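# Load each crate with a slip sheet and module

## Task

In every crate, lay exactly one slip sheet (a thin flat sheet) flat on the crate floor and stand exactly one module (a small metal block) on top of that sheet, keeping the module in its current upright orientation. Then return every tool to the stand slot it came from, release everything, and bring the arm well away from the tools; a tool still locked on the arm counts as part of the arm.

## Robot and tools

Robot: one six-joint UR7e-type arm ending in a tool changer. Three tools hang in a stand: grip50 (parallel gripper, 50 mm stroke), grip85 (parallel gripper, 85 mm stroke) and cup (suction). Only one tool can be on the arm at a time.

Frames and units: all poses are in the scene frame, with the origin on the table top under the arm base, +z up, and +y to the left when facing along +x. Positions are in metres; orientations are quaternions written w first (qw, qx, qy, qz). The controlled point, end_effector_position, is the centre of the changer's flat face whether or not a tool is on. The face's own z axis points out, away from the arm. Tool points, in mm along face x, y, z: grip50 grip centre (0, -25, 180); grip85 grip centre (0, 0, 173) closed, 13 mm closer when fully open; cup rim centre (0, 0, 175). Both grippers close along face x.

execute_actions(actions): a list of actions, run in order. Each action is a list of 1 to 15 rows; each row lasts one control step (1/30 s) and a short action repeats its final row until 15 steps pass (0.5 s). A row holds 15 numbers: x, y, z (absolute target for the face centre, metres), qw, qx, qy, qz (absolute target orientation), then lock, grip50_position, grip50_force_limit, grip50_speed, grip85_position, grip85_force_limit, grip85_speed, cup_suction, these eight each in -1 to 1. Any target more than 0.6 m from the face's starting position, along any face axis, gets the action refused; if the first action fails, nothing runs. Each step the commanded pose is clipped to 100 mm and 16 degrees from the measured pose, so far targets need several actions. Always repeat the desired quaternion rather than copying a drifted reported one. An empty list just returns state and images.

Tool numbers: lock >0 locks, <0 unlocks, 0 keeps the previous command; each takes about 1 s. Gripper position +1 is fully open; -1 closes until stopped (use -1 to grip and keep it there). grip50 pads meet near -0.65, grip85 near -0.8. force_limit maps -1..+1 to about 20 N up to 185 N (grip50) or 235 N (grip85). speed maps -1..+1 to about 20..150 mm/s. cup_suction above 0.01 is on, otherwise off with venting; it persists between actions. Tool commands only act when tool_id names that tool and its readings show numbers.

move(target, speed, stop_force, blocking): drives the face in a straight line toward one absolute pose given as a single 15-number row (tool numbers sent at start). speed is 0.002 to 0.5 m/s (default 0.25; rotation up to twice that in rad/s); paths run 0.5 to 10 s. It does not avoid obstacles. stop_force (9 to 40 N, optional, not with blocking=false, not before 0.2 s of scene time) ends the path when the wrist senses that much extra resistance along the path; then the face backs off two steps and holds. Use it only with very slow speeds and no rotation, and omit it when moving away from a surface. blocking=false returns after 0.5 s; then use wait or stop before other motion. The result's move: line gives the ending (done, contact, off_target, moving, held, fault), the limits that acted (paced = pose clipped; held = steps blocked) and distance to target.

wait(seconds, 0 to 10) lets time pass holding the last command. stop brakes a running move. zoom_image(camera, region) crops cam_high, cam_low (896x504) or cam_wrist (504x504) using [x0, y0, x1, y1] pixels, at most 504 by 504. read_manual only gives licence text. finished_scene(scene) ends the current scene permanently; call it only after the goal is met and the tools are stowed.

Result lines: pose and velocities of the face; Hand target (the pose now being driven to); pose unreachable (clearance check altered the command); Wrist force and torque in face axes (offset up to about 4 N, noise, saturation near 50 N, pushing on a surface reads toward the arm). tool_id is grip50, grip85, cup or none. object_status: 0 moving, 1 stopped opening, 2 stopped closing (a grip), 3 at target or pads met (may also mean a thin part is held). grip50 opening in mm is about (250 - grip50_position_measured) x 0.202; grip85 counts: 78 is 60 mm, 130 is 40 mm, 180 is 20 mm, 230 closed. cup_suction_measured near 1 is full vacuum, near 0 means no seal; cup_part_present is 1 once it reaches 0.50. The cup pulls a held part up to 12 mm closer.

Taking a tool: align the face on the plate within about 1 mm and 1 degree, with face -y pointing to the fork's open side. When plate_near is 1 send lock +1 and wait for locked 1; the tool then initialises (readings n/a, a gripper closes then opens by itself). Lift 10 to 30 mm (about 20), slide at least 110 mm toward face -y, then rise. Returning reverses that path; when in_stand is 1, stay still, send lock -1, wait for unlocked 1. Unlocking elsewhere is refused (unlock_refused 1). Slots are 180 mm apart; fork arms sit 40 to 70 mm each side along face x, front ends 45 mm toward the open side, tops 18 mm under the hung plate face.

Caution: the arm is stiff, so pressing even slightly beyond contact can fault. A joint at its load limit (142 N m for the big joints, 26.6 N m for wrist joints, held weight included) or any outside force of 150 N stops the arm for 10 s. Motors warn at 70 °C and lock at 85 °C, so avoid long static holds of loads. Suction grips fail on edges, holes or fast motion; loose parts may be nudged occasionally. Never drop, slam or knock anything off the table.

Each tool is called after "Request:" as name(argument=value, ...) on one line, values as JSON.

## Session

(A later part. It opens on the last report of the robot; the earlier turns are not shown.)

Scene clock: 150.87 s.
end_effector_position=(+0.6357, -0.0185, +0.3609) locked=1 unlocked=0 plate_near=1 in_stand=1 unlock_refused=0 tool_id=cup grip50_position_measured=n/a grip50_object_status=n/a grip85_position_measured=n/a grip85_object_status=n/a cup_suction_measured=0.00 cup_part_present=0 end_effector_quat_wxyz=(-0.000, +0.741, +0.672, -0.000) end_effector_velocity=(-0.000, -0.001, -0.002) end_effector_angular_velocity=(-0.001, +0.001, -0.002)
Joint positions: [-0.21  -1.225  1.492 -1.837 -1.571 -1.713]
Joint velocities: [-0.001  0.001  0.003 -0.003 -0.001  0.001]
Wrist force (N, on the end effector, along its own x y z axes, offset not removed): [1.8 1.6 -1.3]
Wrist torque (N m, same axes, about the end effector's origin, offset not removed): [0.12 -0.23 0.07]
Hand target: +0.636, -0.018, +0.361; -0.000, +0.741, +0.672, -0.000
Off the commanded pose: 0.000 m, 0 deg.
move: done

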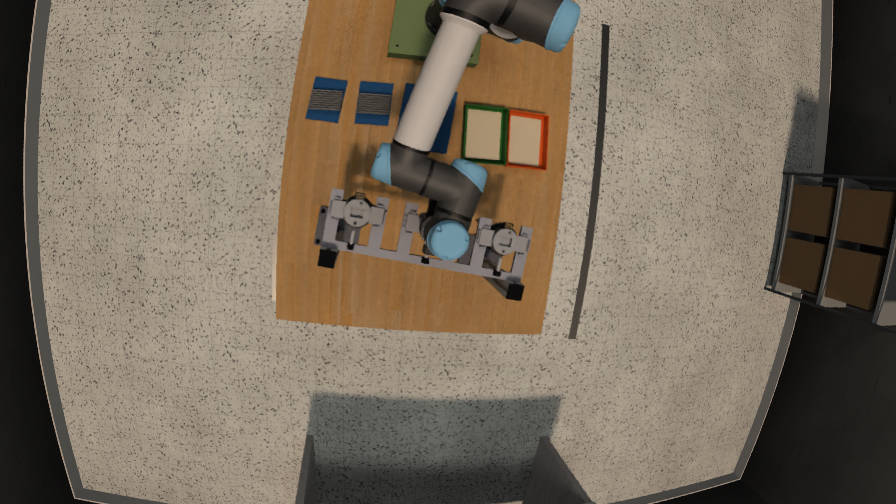

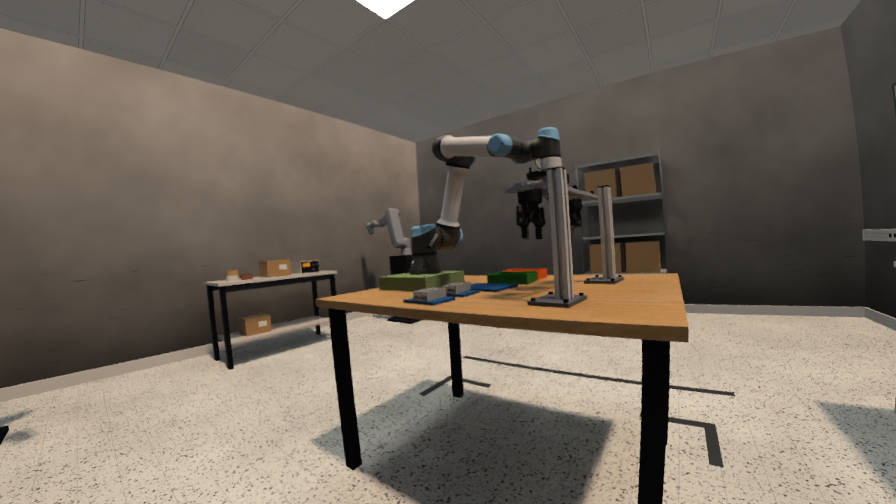

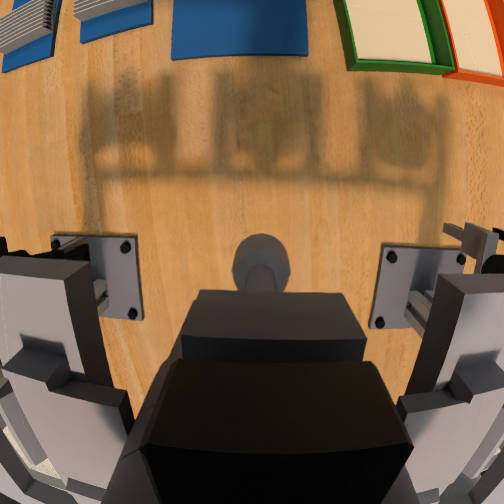

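Request:
execute_actions(actions=[[[0.6357,-0.0185,0.3608,0,0.741,0.672,0,-1,1,0,0,1,-0.6,-0.3,0]],[[0.6357,-0.0185,0.3608,0,0.741,0.672,0,-1,1,0,0,1,-0.6,-0.3,0]],[[0.6357,-0.0185,0.3608,0,0.741,0.672,0,-1,1,0,0,1,-0.6,-0.3,0]]])

Request:
move(target=[0.6357,-0.0185,0.395,0,0.741,0.672,0,0,1,0,0,1,-0.6,-0.3,0], speed=0.05)

Request:
move(target=[0.617,-0.1975,0.385,0,0.741,0.672,0,0,1,0,0,1,-0.6,-0.3,0], speed=0.15)

Request:
move(target=[0.617,-0.1975,0.3608,0,0.741,0.672,0,0,1,0,0,1,-0.6,-0.3,0], speed=0.01, stop_force=12)

Request:
execute_actions(actions=[[[0.617,-0.1975,0.3608,0,0.741,0.672,0,1,1,0,0,1,-0.6,-0.3,0]],[[0.617,-0.1975,0.3608,0,0.741,0.672,0,1,1,0,0,1,-0.6,-0.3,0]],[[0.617,-0.1975,0.3608,0,0.741,0.672,0,1,1,0,0,1,-0.6,-0.3,0]]])

Request:
move(target=[0.617,-0.1975,0.381,0,0.741,0.672,0,0,1,0,0,1,-0.6,-0.3,0], speed=0.05)

Request:
move(target=[0.457,-0.1816,0.381,0,0.741,0.672,0,0,1,0,0,1,-0.6,-0.3,0], speed=0.15)

Request:
move(target=[0.31,-0.19,0.26,0,0,1,0,0,1,0,0,1,-0.6,-0.3,0])

Scene clock: 157.23 s.
end_effector_position=(+0.6357, -0.0185, +0.3608) locked=0 unlocked=1 plate_near=1 in_stand=1 unlock_refused=0 tool_id=none grip50_position_measured=n/a grip50_object_status=n/a grip85_position_measured=n/a grip85_object_status=n/a cup_suction_measured=n/a cup_part_present=n/a end_effector_quat_wxyz=(-0.000, +0.741, +0.672, -0.000) end_effector_velocity=(-0.000, +0.000, +0.000) end_effector_angular_velocity=(+0.000, -0.000, +0.003)
Joint positions: [-0.21  -1.225  1.492 -1.837 -1.571 -1.713]
Joint velocities: [ 0.    -0.     0.    -0.     0.    -0.002]
Wrist force (N, on the end effector, along its own x y z axes, offset not removed): [0.3 -0.9 -3.3]
Wrist torque (N m, same axes, about the end effector's origin, offset not removed): [-0.01 0.01 0.08]
Hand target: +0.636, -0.019, +0.361; -0.000, +0.741, +0.672, +0.000
Off the commanded pose: 0.000 m, 0 deg.

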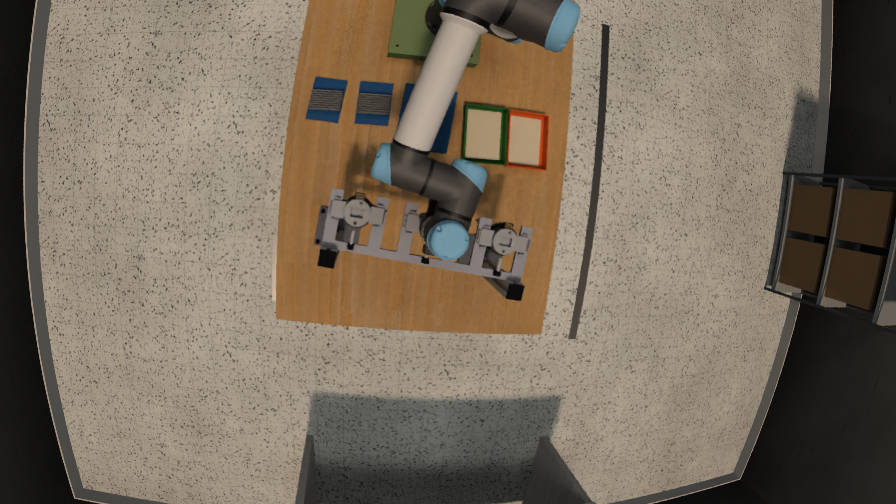

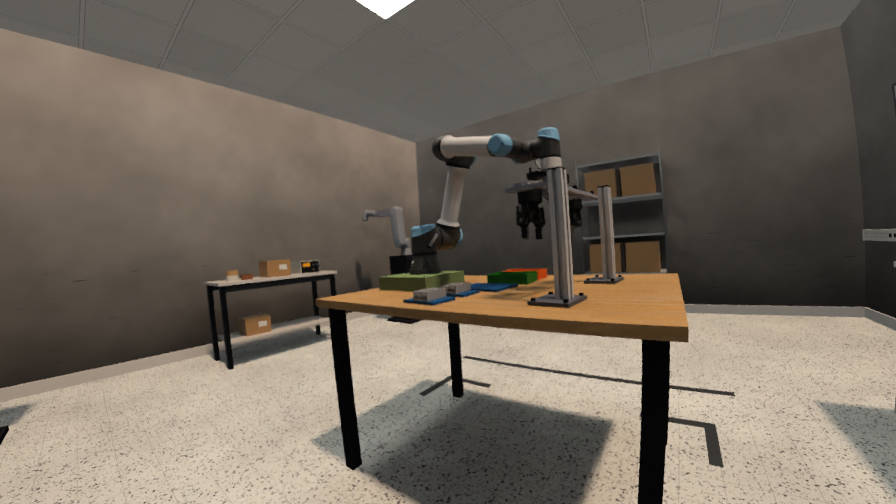

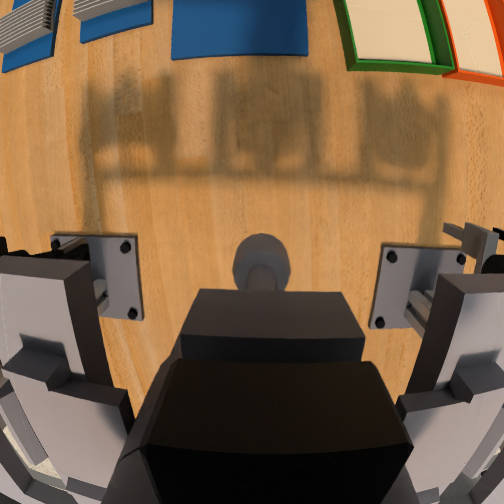

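Scene clock: 158.30 s.
end_effector_position=(+0.6357, -0.0185, +0.3948) locked=0 unlocked=1 plate_near=0 in_stand=0 unlock_refused=0 tool_id=none grip50_position_measured=n/a grip50_object_status=n/a grip85_position_measured=n/a grip85_object_status=n/a cup_suction_measured=n/a cup_part_present=n/a end_effector_quat_wxyz=(+0.000, +0.741, +0.672, +0.000) end_effector_velocity=(-0.000, -0.001, +0.002) end_effector_angular_velocity=(+0.000, +0.000, -0.001)
Joint positions: [-0.21  -1.243  1.428 -1.755 -1.571 -1.713]
Joint velocities: [-0.001 -0.001 -0.003  0.004  0.    -0.   ]
Wrist force (N, on the end effector, along its own x y z axes, offset not removed): [-0.2 1.2 -2.1]
Wrist torque (N m, same axes, about the end effector's origin, offset not removed): [0.00 0.02 0.10]
Hand target: +0.636, -0.019, +0.395; +0.000, +0.741, +0.672, +0.000
Off the commanded pose: 0.000 m, 0 deg.
move: done

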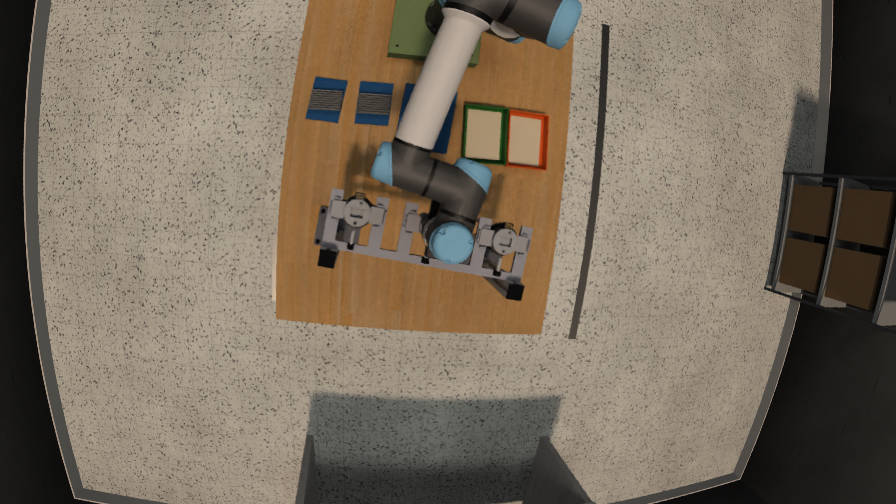

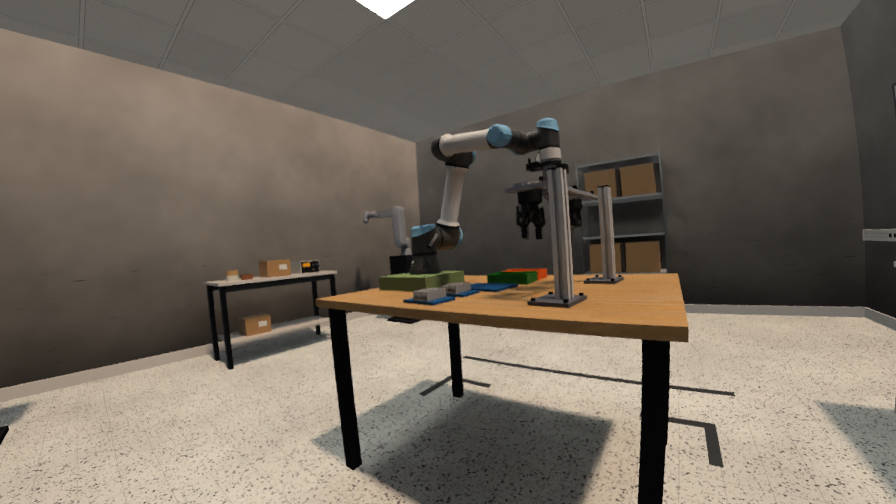

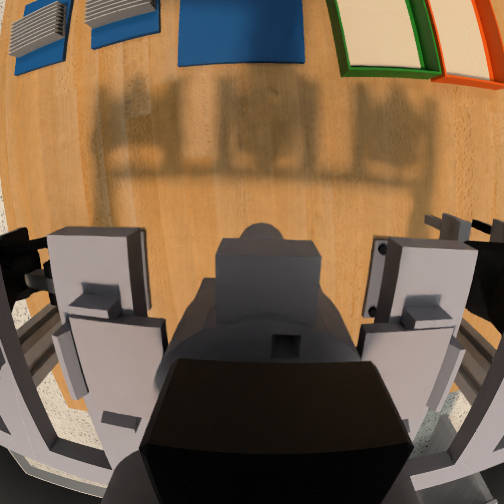

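Scene clock: 159.97 s.
end_effector_position=(+0.6174, -0.1972, +0.3850) locked=0 unlocked=1 plate_near=0 in_stand=0 unlock_refused=0 tool_id=none grip50_position_measured=n/a grip50_object_status=n/a grip85_position_measured=n/a grip85_object_status=n/a cup_suction_measured=n/a cup_part_present=n/a end_effector_quat_wxyz=(+0.000, +0.741, +0.672, +0.000) end_effector_velocity=(+0.000, -0.001, -0.000) end_effector_angular_velocity=(-0.001, -0.000, -0.000)
Joint positions: [-0.486 -1.21   1.407 -1.769 -1.57  -1.989]
Joint velocities: [-0.002  0.001 -0.002 -0.    -0.    -0.001]
Wrist force (N, on the end effector, along its own x y z axes, offset not removed): [-2.1 2.6 -1.7]
Wrist torque (N m, same axes, about the end effector's origin, offset not removed): [0.06 0.11 0.06]
Hand target: +0.617, -0.197, +0.385; +0.000, +0.741, +0.672, +0.000
Off the commanded pose: 0.001 m, 0 deg.
move: done

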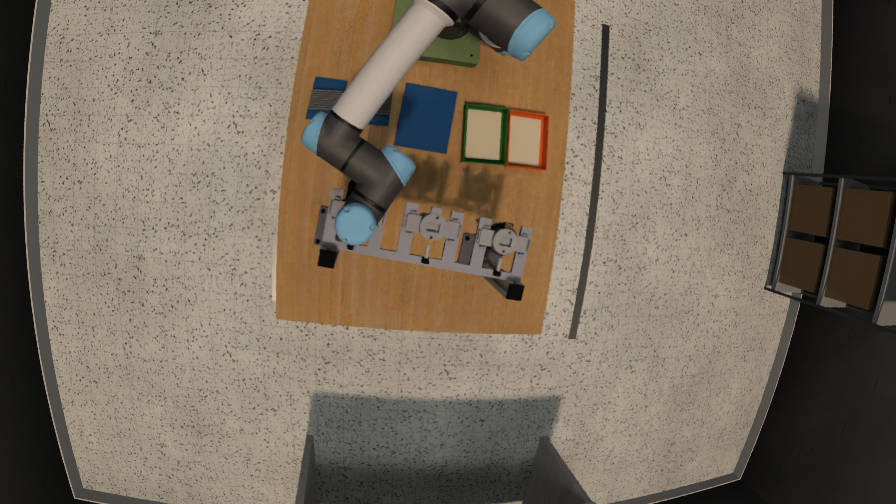

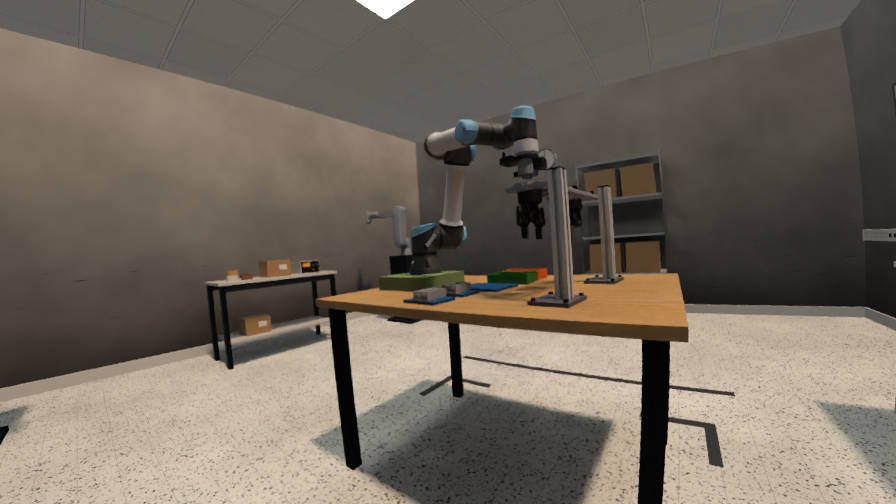

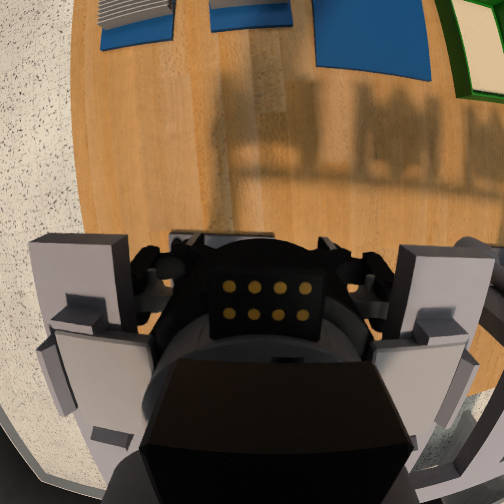

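Scene clock: 162.60 s.
end_effector_position=(+0.6170, -0.1975, +0.3609) locked=0 unlocked=1 plate_near=1 in_stand=1 unlock_refused=0 tool_id=none grip50_position_measured=n/a grip50_object_status=n/a grip85_position_measured=n/a grip85_object_status=n/a cup_suction_measured=n/a cup_part_present=n/a end_effector_quat_wxyz=(-0.000, +0.741, +0.672, +0.000) end_effector_velocity=(+0.000, +0.001, -0.001) end_effector_angular_velocity=(-0.000, -0.001, +0.001)
Joint positions: [-0.487 -1.198  1.453 -1.826 -1.571 -1.99 ]
Joint velocities: [ 0.002  0.001  0.002 -0.003  0.     0.001]
Wrist force (N, on the end effector, along its own x y z axes, offset not removed): [-2.6 5.2 0.9]
Wrist torque (N m, same axes, about the end effector's origin, offset not removed): [0.28 0.42 0.00]
Hand target: +0.617, -0.197, +0.361; -0.000, +0.741, +0.672, +0.000
Off the commanded pose: 0.000 m, 0 deg.
move: done

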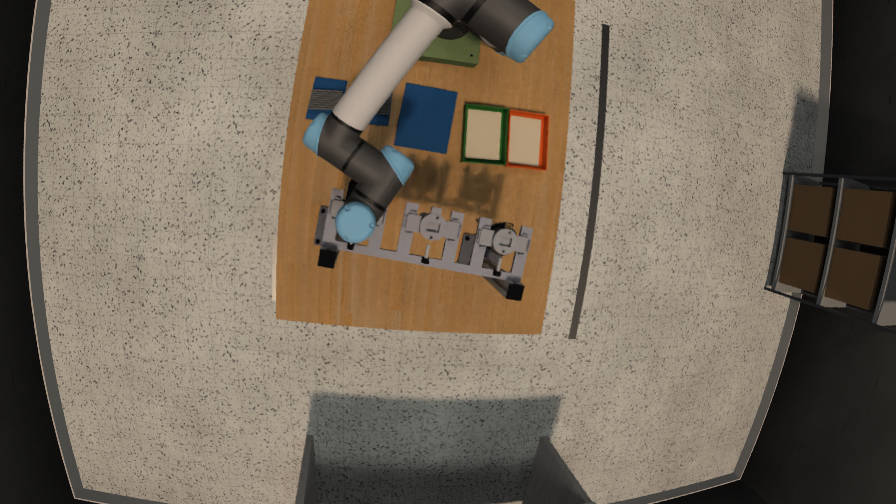

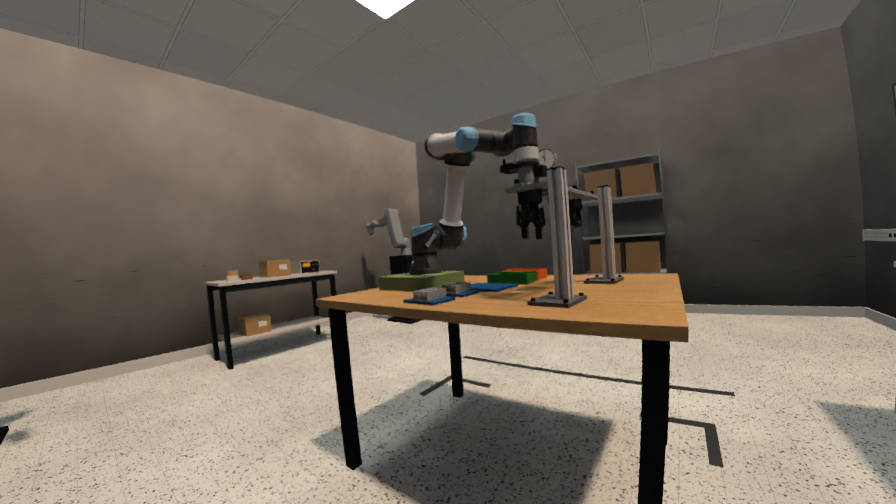

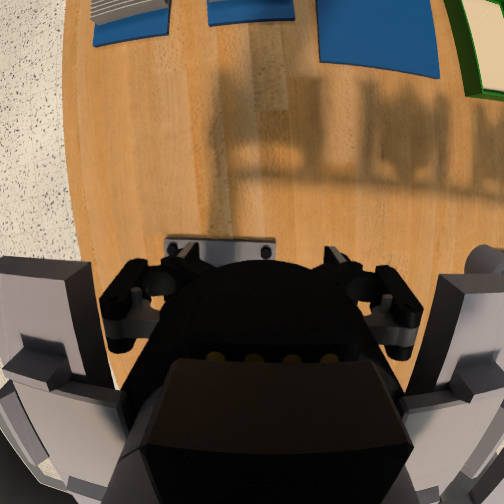

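Scene clock: 164.10 s.
end_effector_position=(+0.6170, -0.1975, +0.3608) locked=1 unlocked=0 plate_near=1 in_stand=1 unlock_refused=0 tool_id=grip85 grip50_position_measured=n/a grip50_object_status=n/a grip85_position_measured=n/a grip85_object_status=n/a cup_suction_measured=n/a cup_part_present=n/a end_effector_quat_wxyz=(-0.000, +0.741, +0.672, -0.000) end_effector_velocity=(+0.000, -0.000, +0.000) end_effector_angular_velocity=(-0.001, -0.000, +0.001)
Joint positions: [-0.487 -1.197  1.453 -1.827 -1.571 -1.99 ]
Joint velocities: [-0.     0.    -0.    -0.    -0.001 -0.001]
Wrist force (N, on the end effector, along its own x y z axes, offset not removed): [0.4 -2.2 -10.0]
Wrist torque (N m, same axes, about the end effector's origin, offset not removed): [-0.31 0.55 -0.05]
Hand target: +0.617, -0.198, +0.361; +0.000, +0.741, +0.672, +0.000
Off the commanded pose: 0.000 m, 0 deg.

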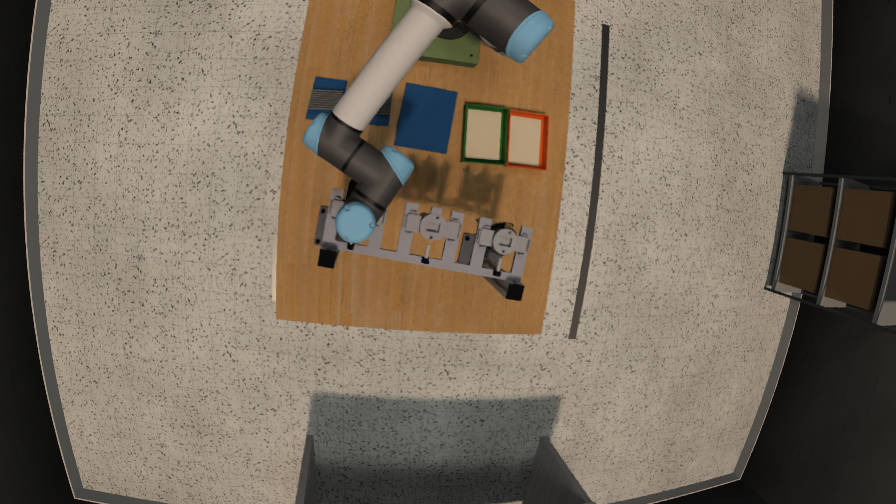

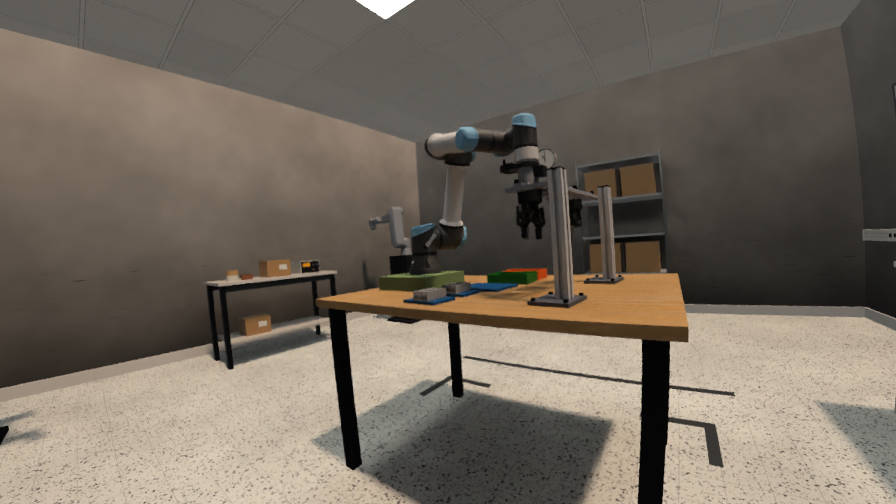

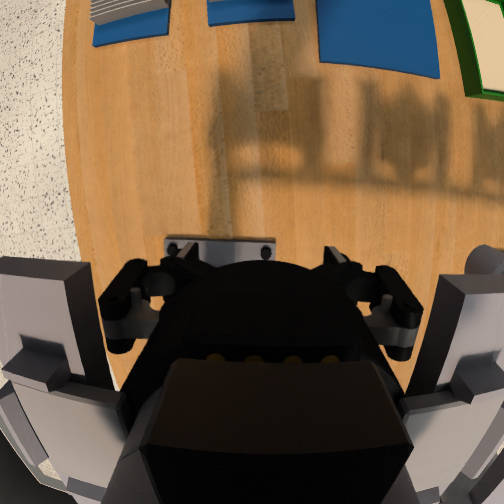

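Scene clock: 164.90 s.
end_effector_position=(+0.6170, -0.1975, +0.3808) locked=1 unlocked=0 plate_near=1 in_stand=0 unlock_refused=0 tool_id=grip85 grip50_position_measured=n/a grip50_object_status=n/a grip85_position_measured=n/a grip85_object_status=n/a cup_suction_measured=n/a cup_part_present=n/a end_effector_quat_wxyz=(+0.000, +0.741, +0.672, +0.000) end_effector_velocity=(-0.000, +0.000, +0.002) end_effector_angular_velocity=(+0.001, +0.001, +0.000)
Joint positions: [-0.487 -1.208  1.416 -1.778 -1.571 -1.99 ]
Joint velocities: [ 0.    -0.001 -0.004  0.006  0.001  0.   ]
Wrist force (N, on the end effector, along its own x y z axes, offset not removed): [0.8 -0.6 -0.1]
Wrist torque (N m, same axes, about the end effector's origin, offset not removed): [0.12 -0.10 0.00]
Hand target: +0.617, -0.198, +0.381; +0.000, +0.741, +0.672, +0.000
Off the commanded pose: 0.000 m, 0 deg.
move: done

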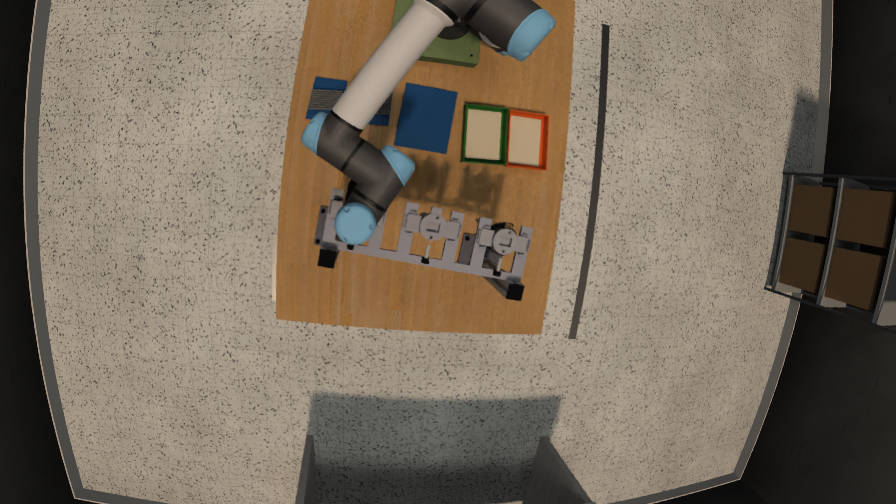

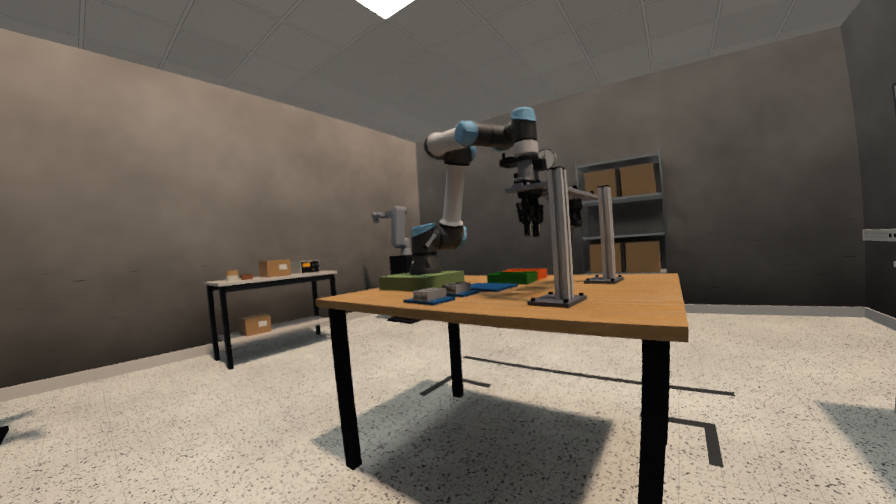

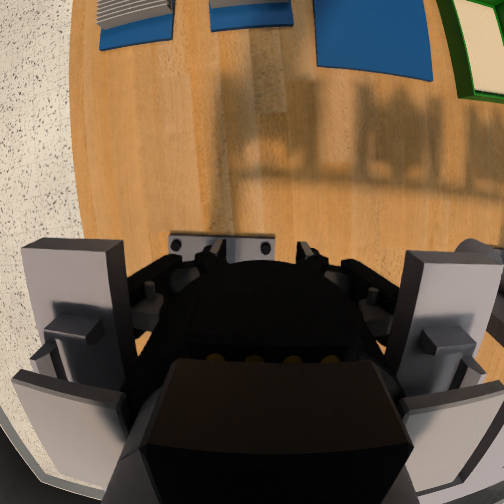

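Scene clock: 166.47 s.
end_effector_position=(+0.4572, -0.1818, +0.3809) locked=1 unlocked=0 plate_near=1 in_stand=0 unlock_refused=0 tool_id=grip85 grip50_position_measured=n/a grip50_object_status=n/a grip85_position_measured=n/a grip85_object_status=n/a cup_suction_measured=n/a cup_part_present=n/a end_effector_quat_wxyz=(+0.000, +0.741, +0.672, +0.000) end_effector_velocity=(-0.002, +0.000, -0.000) end_effector_angular_velocity=(+0.001, +0.002, +0.000)
Joint positions: [-0.622 -1.578  1.858 -1.851 -1.571 -2.126]
Joint velocities: [-0.002 -0.004  0.004  0.002  0.    -0.002]
Wrist force (N, on the end effector, along its own x y z axes, offset not removed): [-0.6 -0.1 -1.8]
Wrist torque (N m, same axes, about the end effector's origin, offset not removed): [0.01 -0.07 0.06]
Hand target: +0.457, -0.182, +0.381; +0.000, +0.741, +0.672, +0.000
Off the commanded pose: 0.000 m, 0 deg.
move: done

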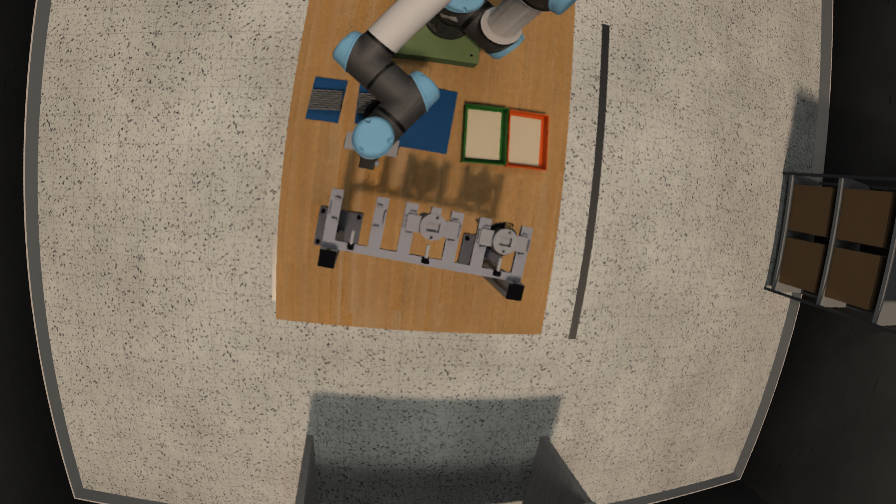

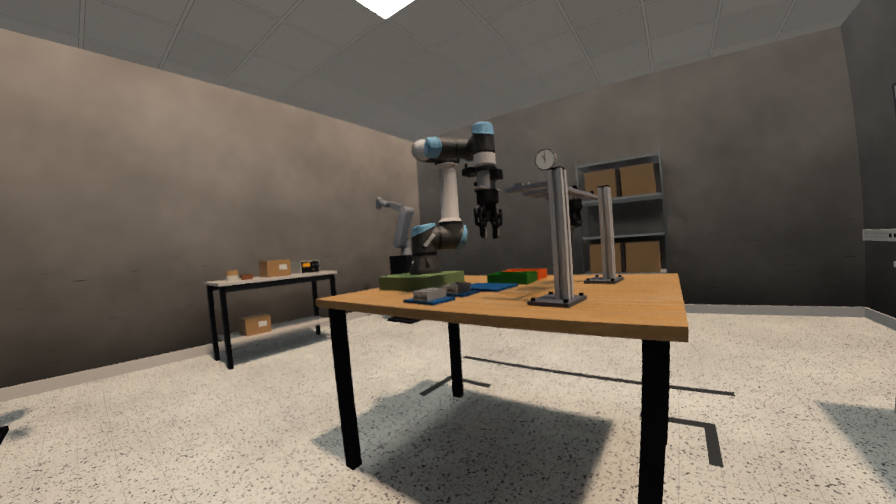

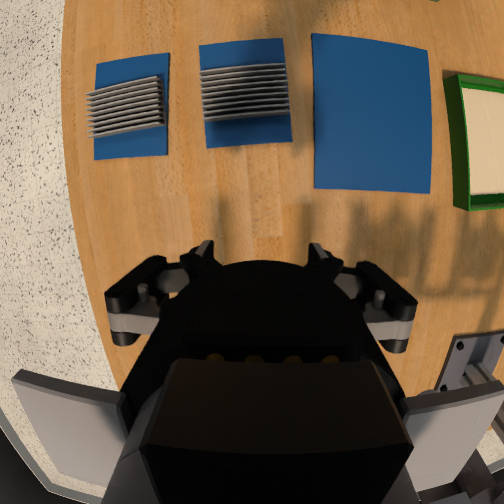

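Scene clock: 170.30 s.
end_effector_position=(+0.3102, -0.1901, +0.2600) locked=1 unlocked=0 plate_near=1 in_stand=0 unlock_refused=0 tool_id=grip85 grip50_position_measured=n/a grip50_object_status=n/a grip85_position_measured=3 grip85_object_status=3 cup_suction_measured=n/a cup_part_present=n/a end_effector_quat_wxyz=(+0.000, +0.000, +1.000, +0.000) end_effector_velocity=(-0.000, +0.000, -0.001) end_effector_angular_velocity=(+0.000, -0.001, +0.010)
Joint positions: [-0.894 -1.773  2.371 -2.168 -1.571 -4.065]
Joint velocities: [-0.001 -0.001  0.003 -0.002  0.001 -0.011]
Wrist force (N, on the end effector, along its own x y z axes, offset not removed): [-0.6 -0.9 -1.7]
Wrist torque (N m, same axes, about the end effector's origin, offset not removed): [-0.26 0.03 -0.05]
Hand target: +0.310, -0.190, +0.260; +0.000, +0.000, +1.000, +0.000
Off the commanded pose: 0.000 m, 0 deg.
move: done

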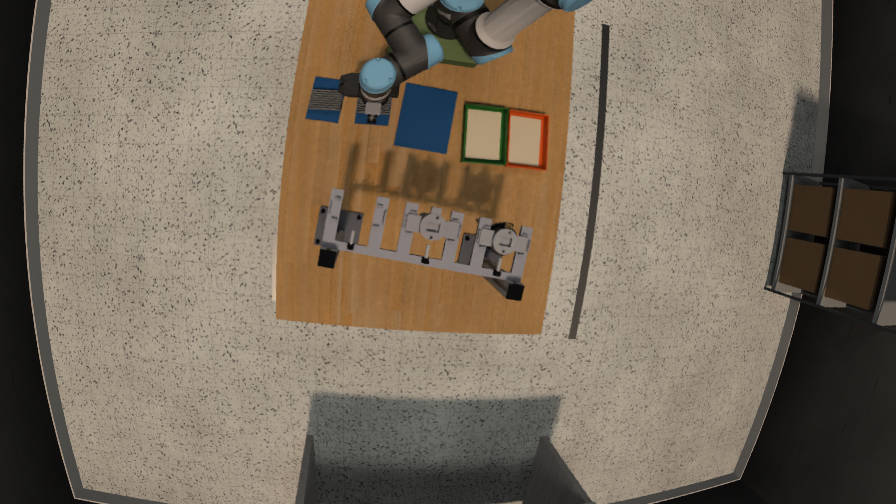

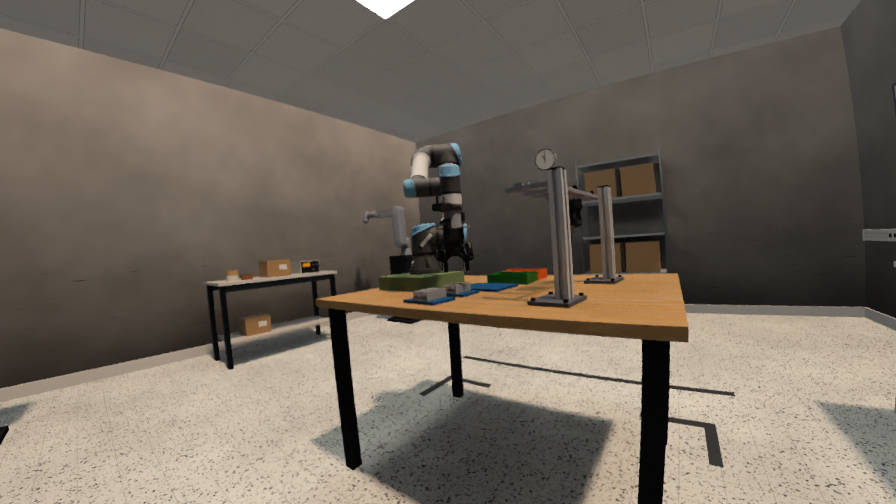

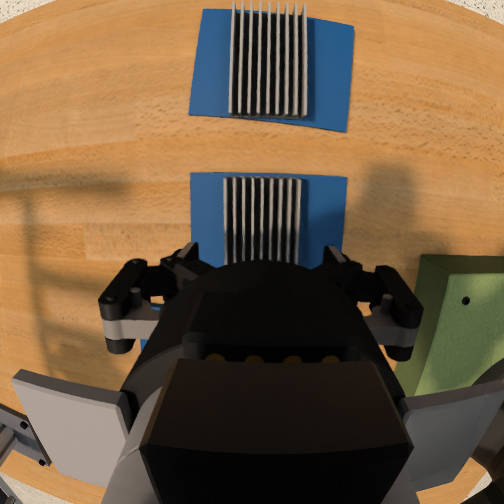

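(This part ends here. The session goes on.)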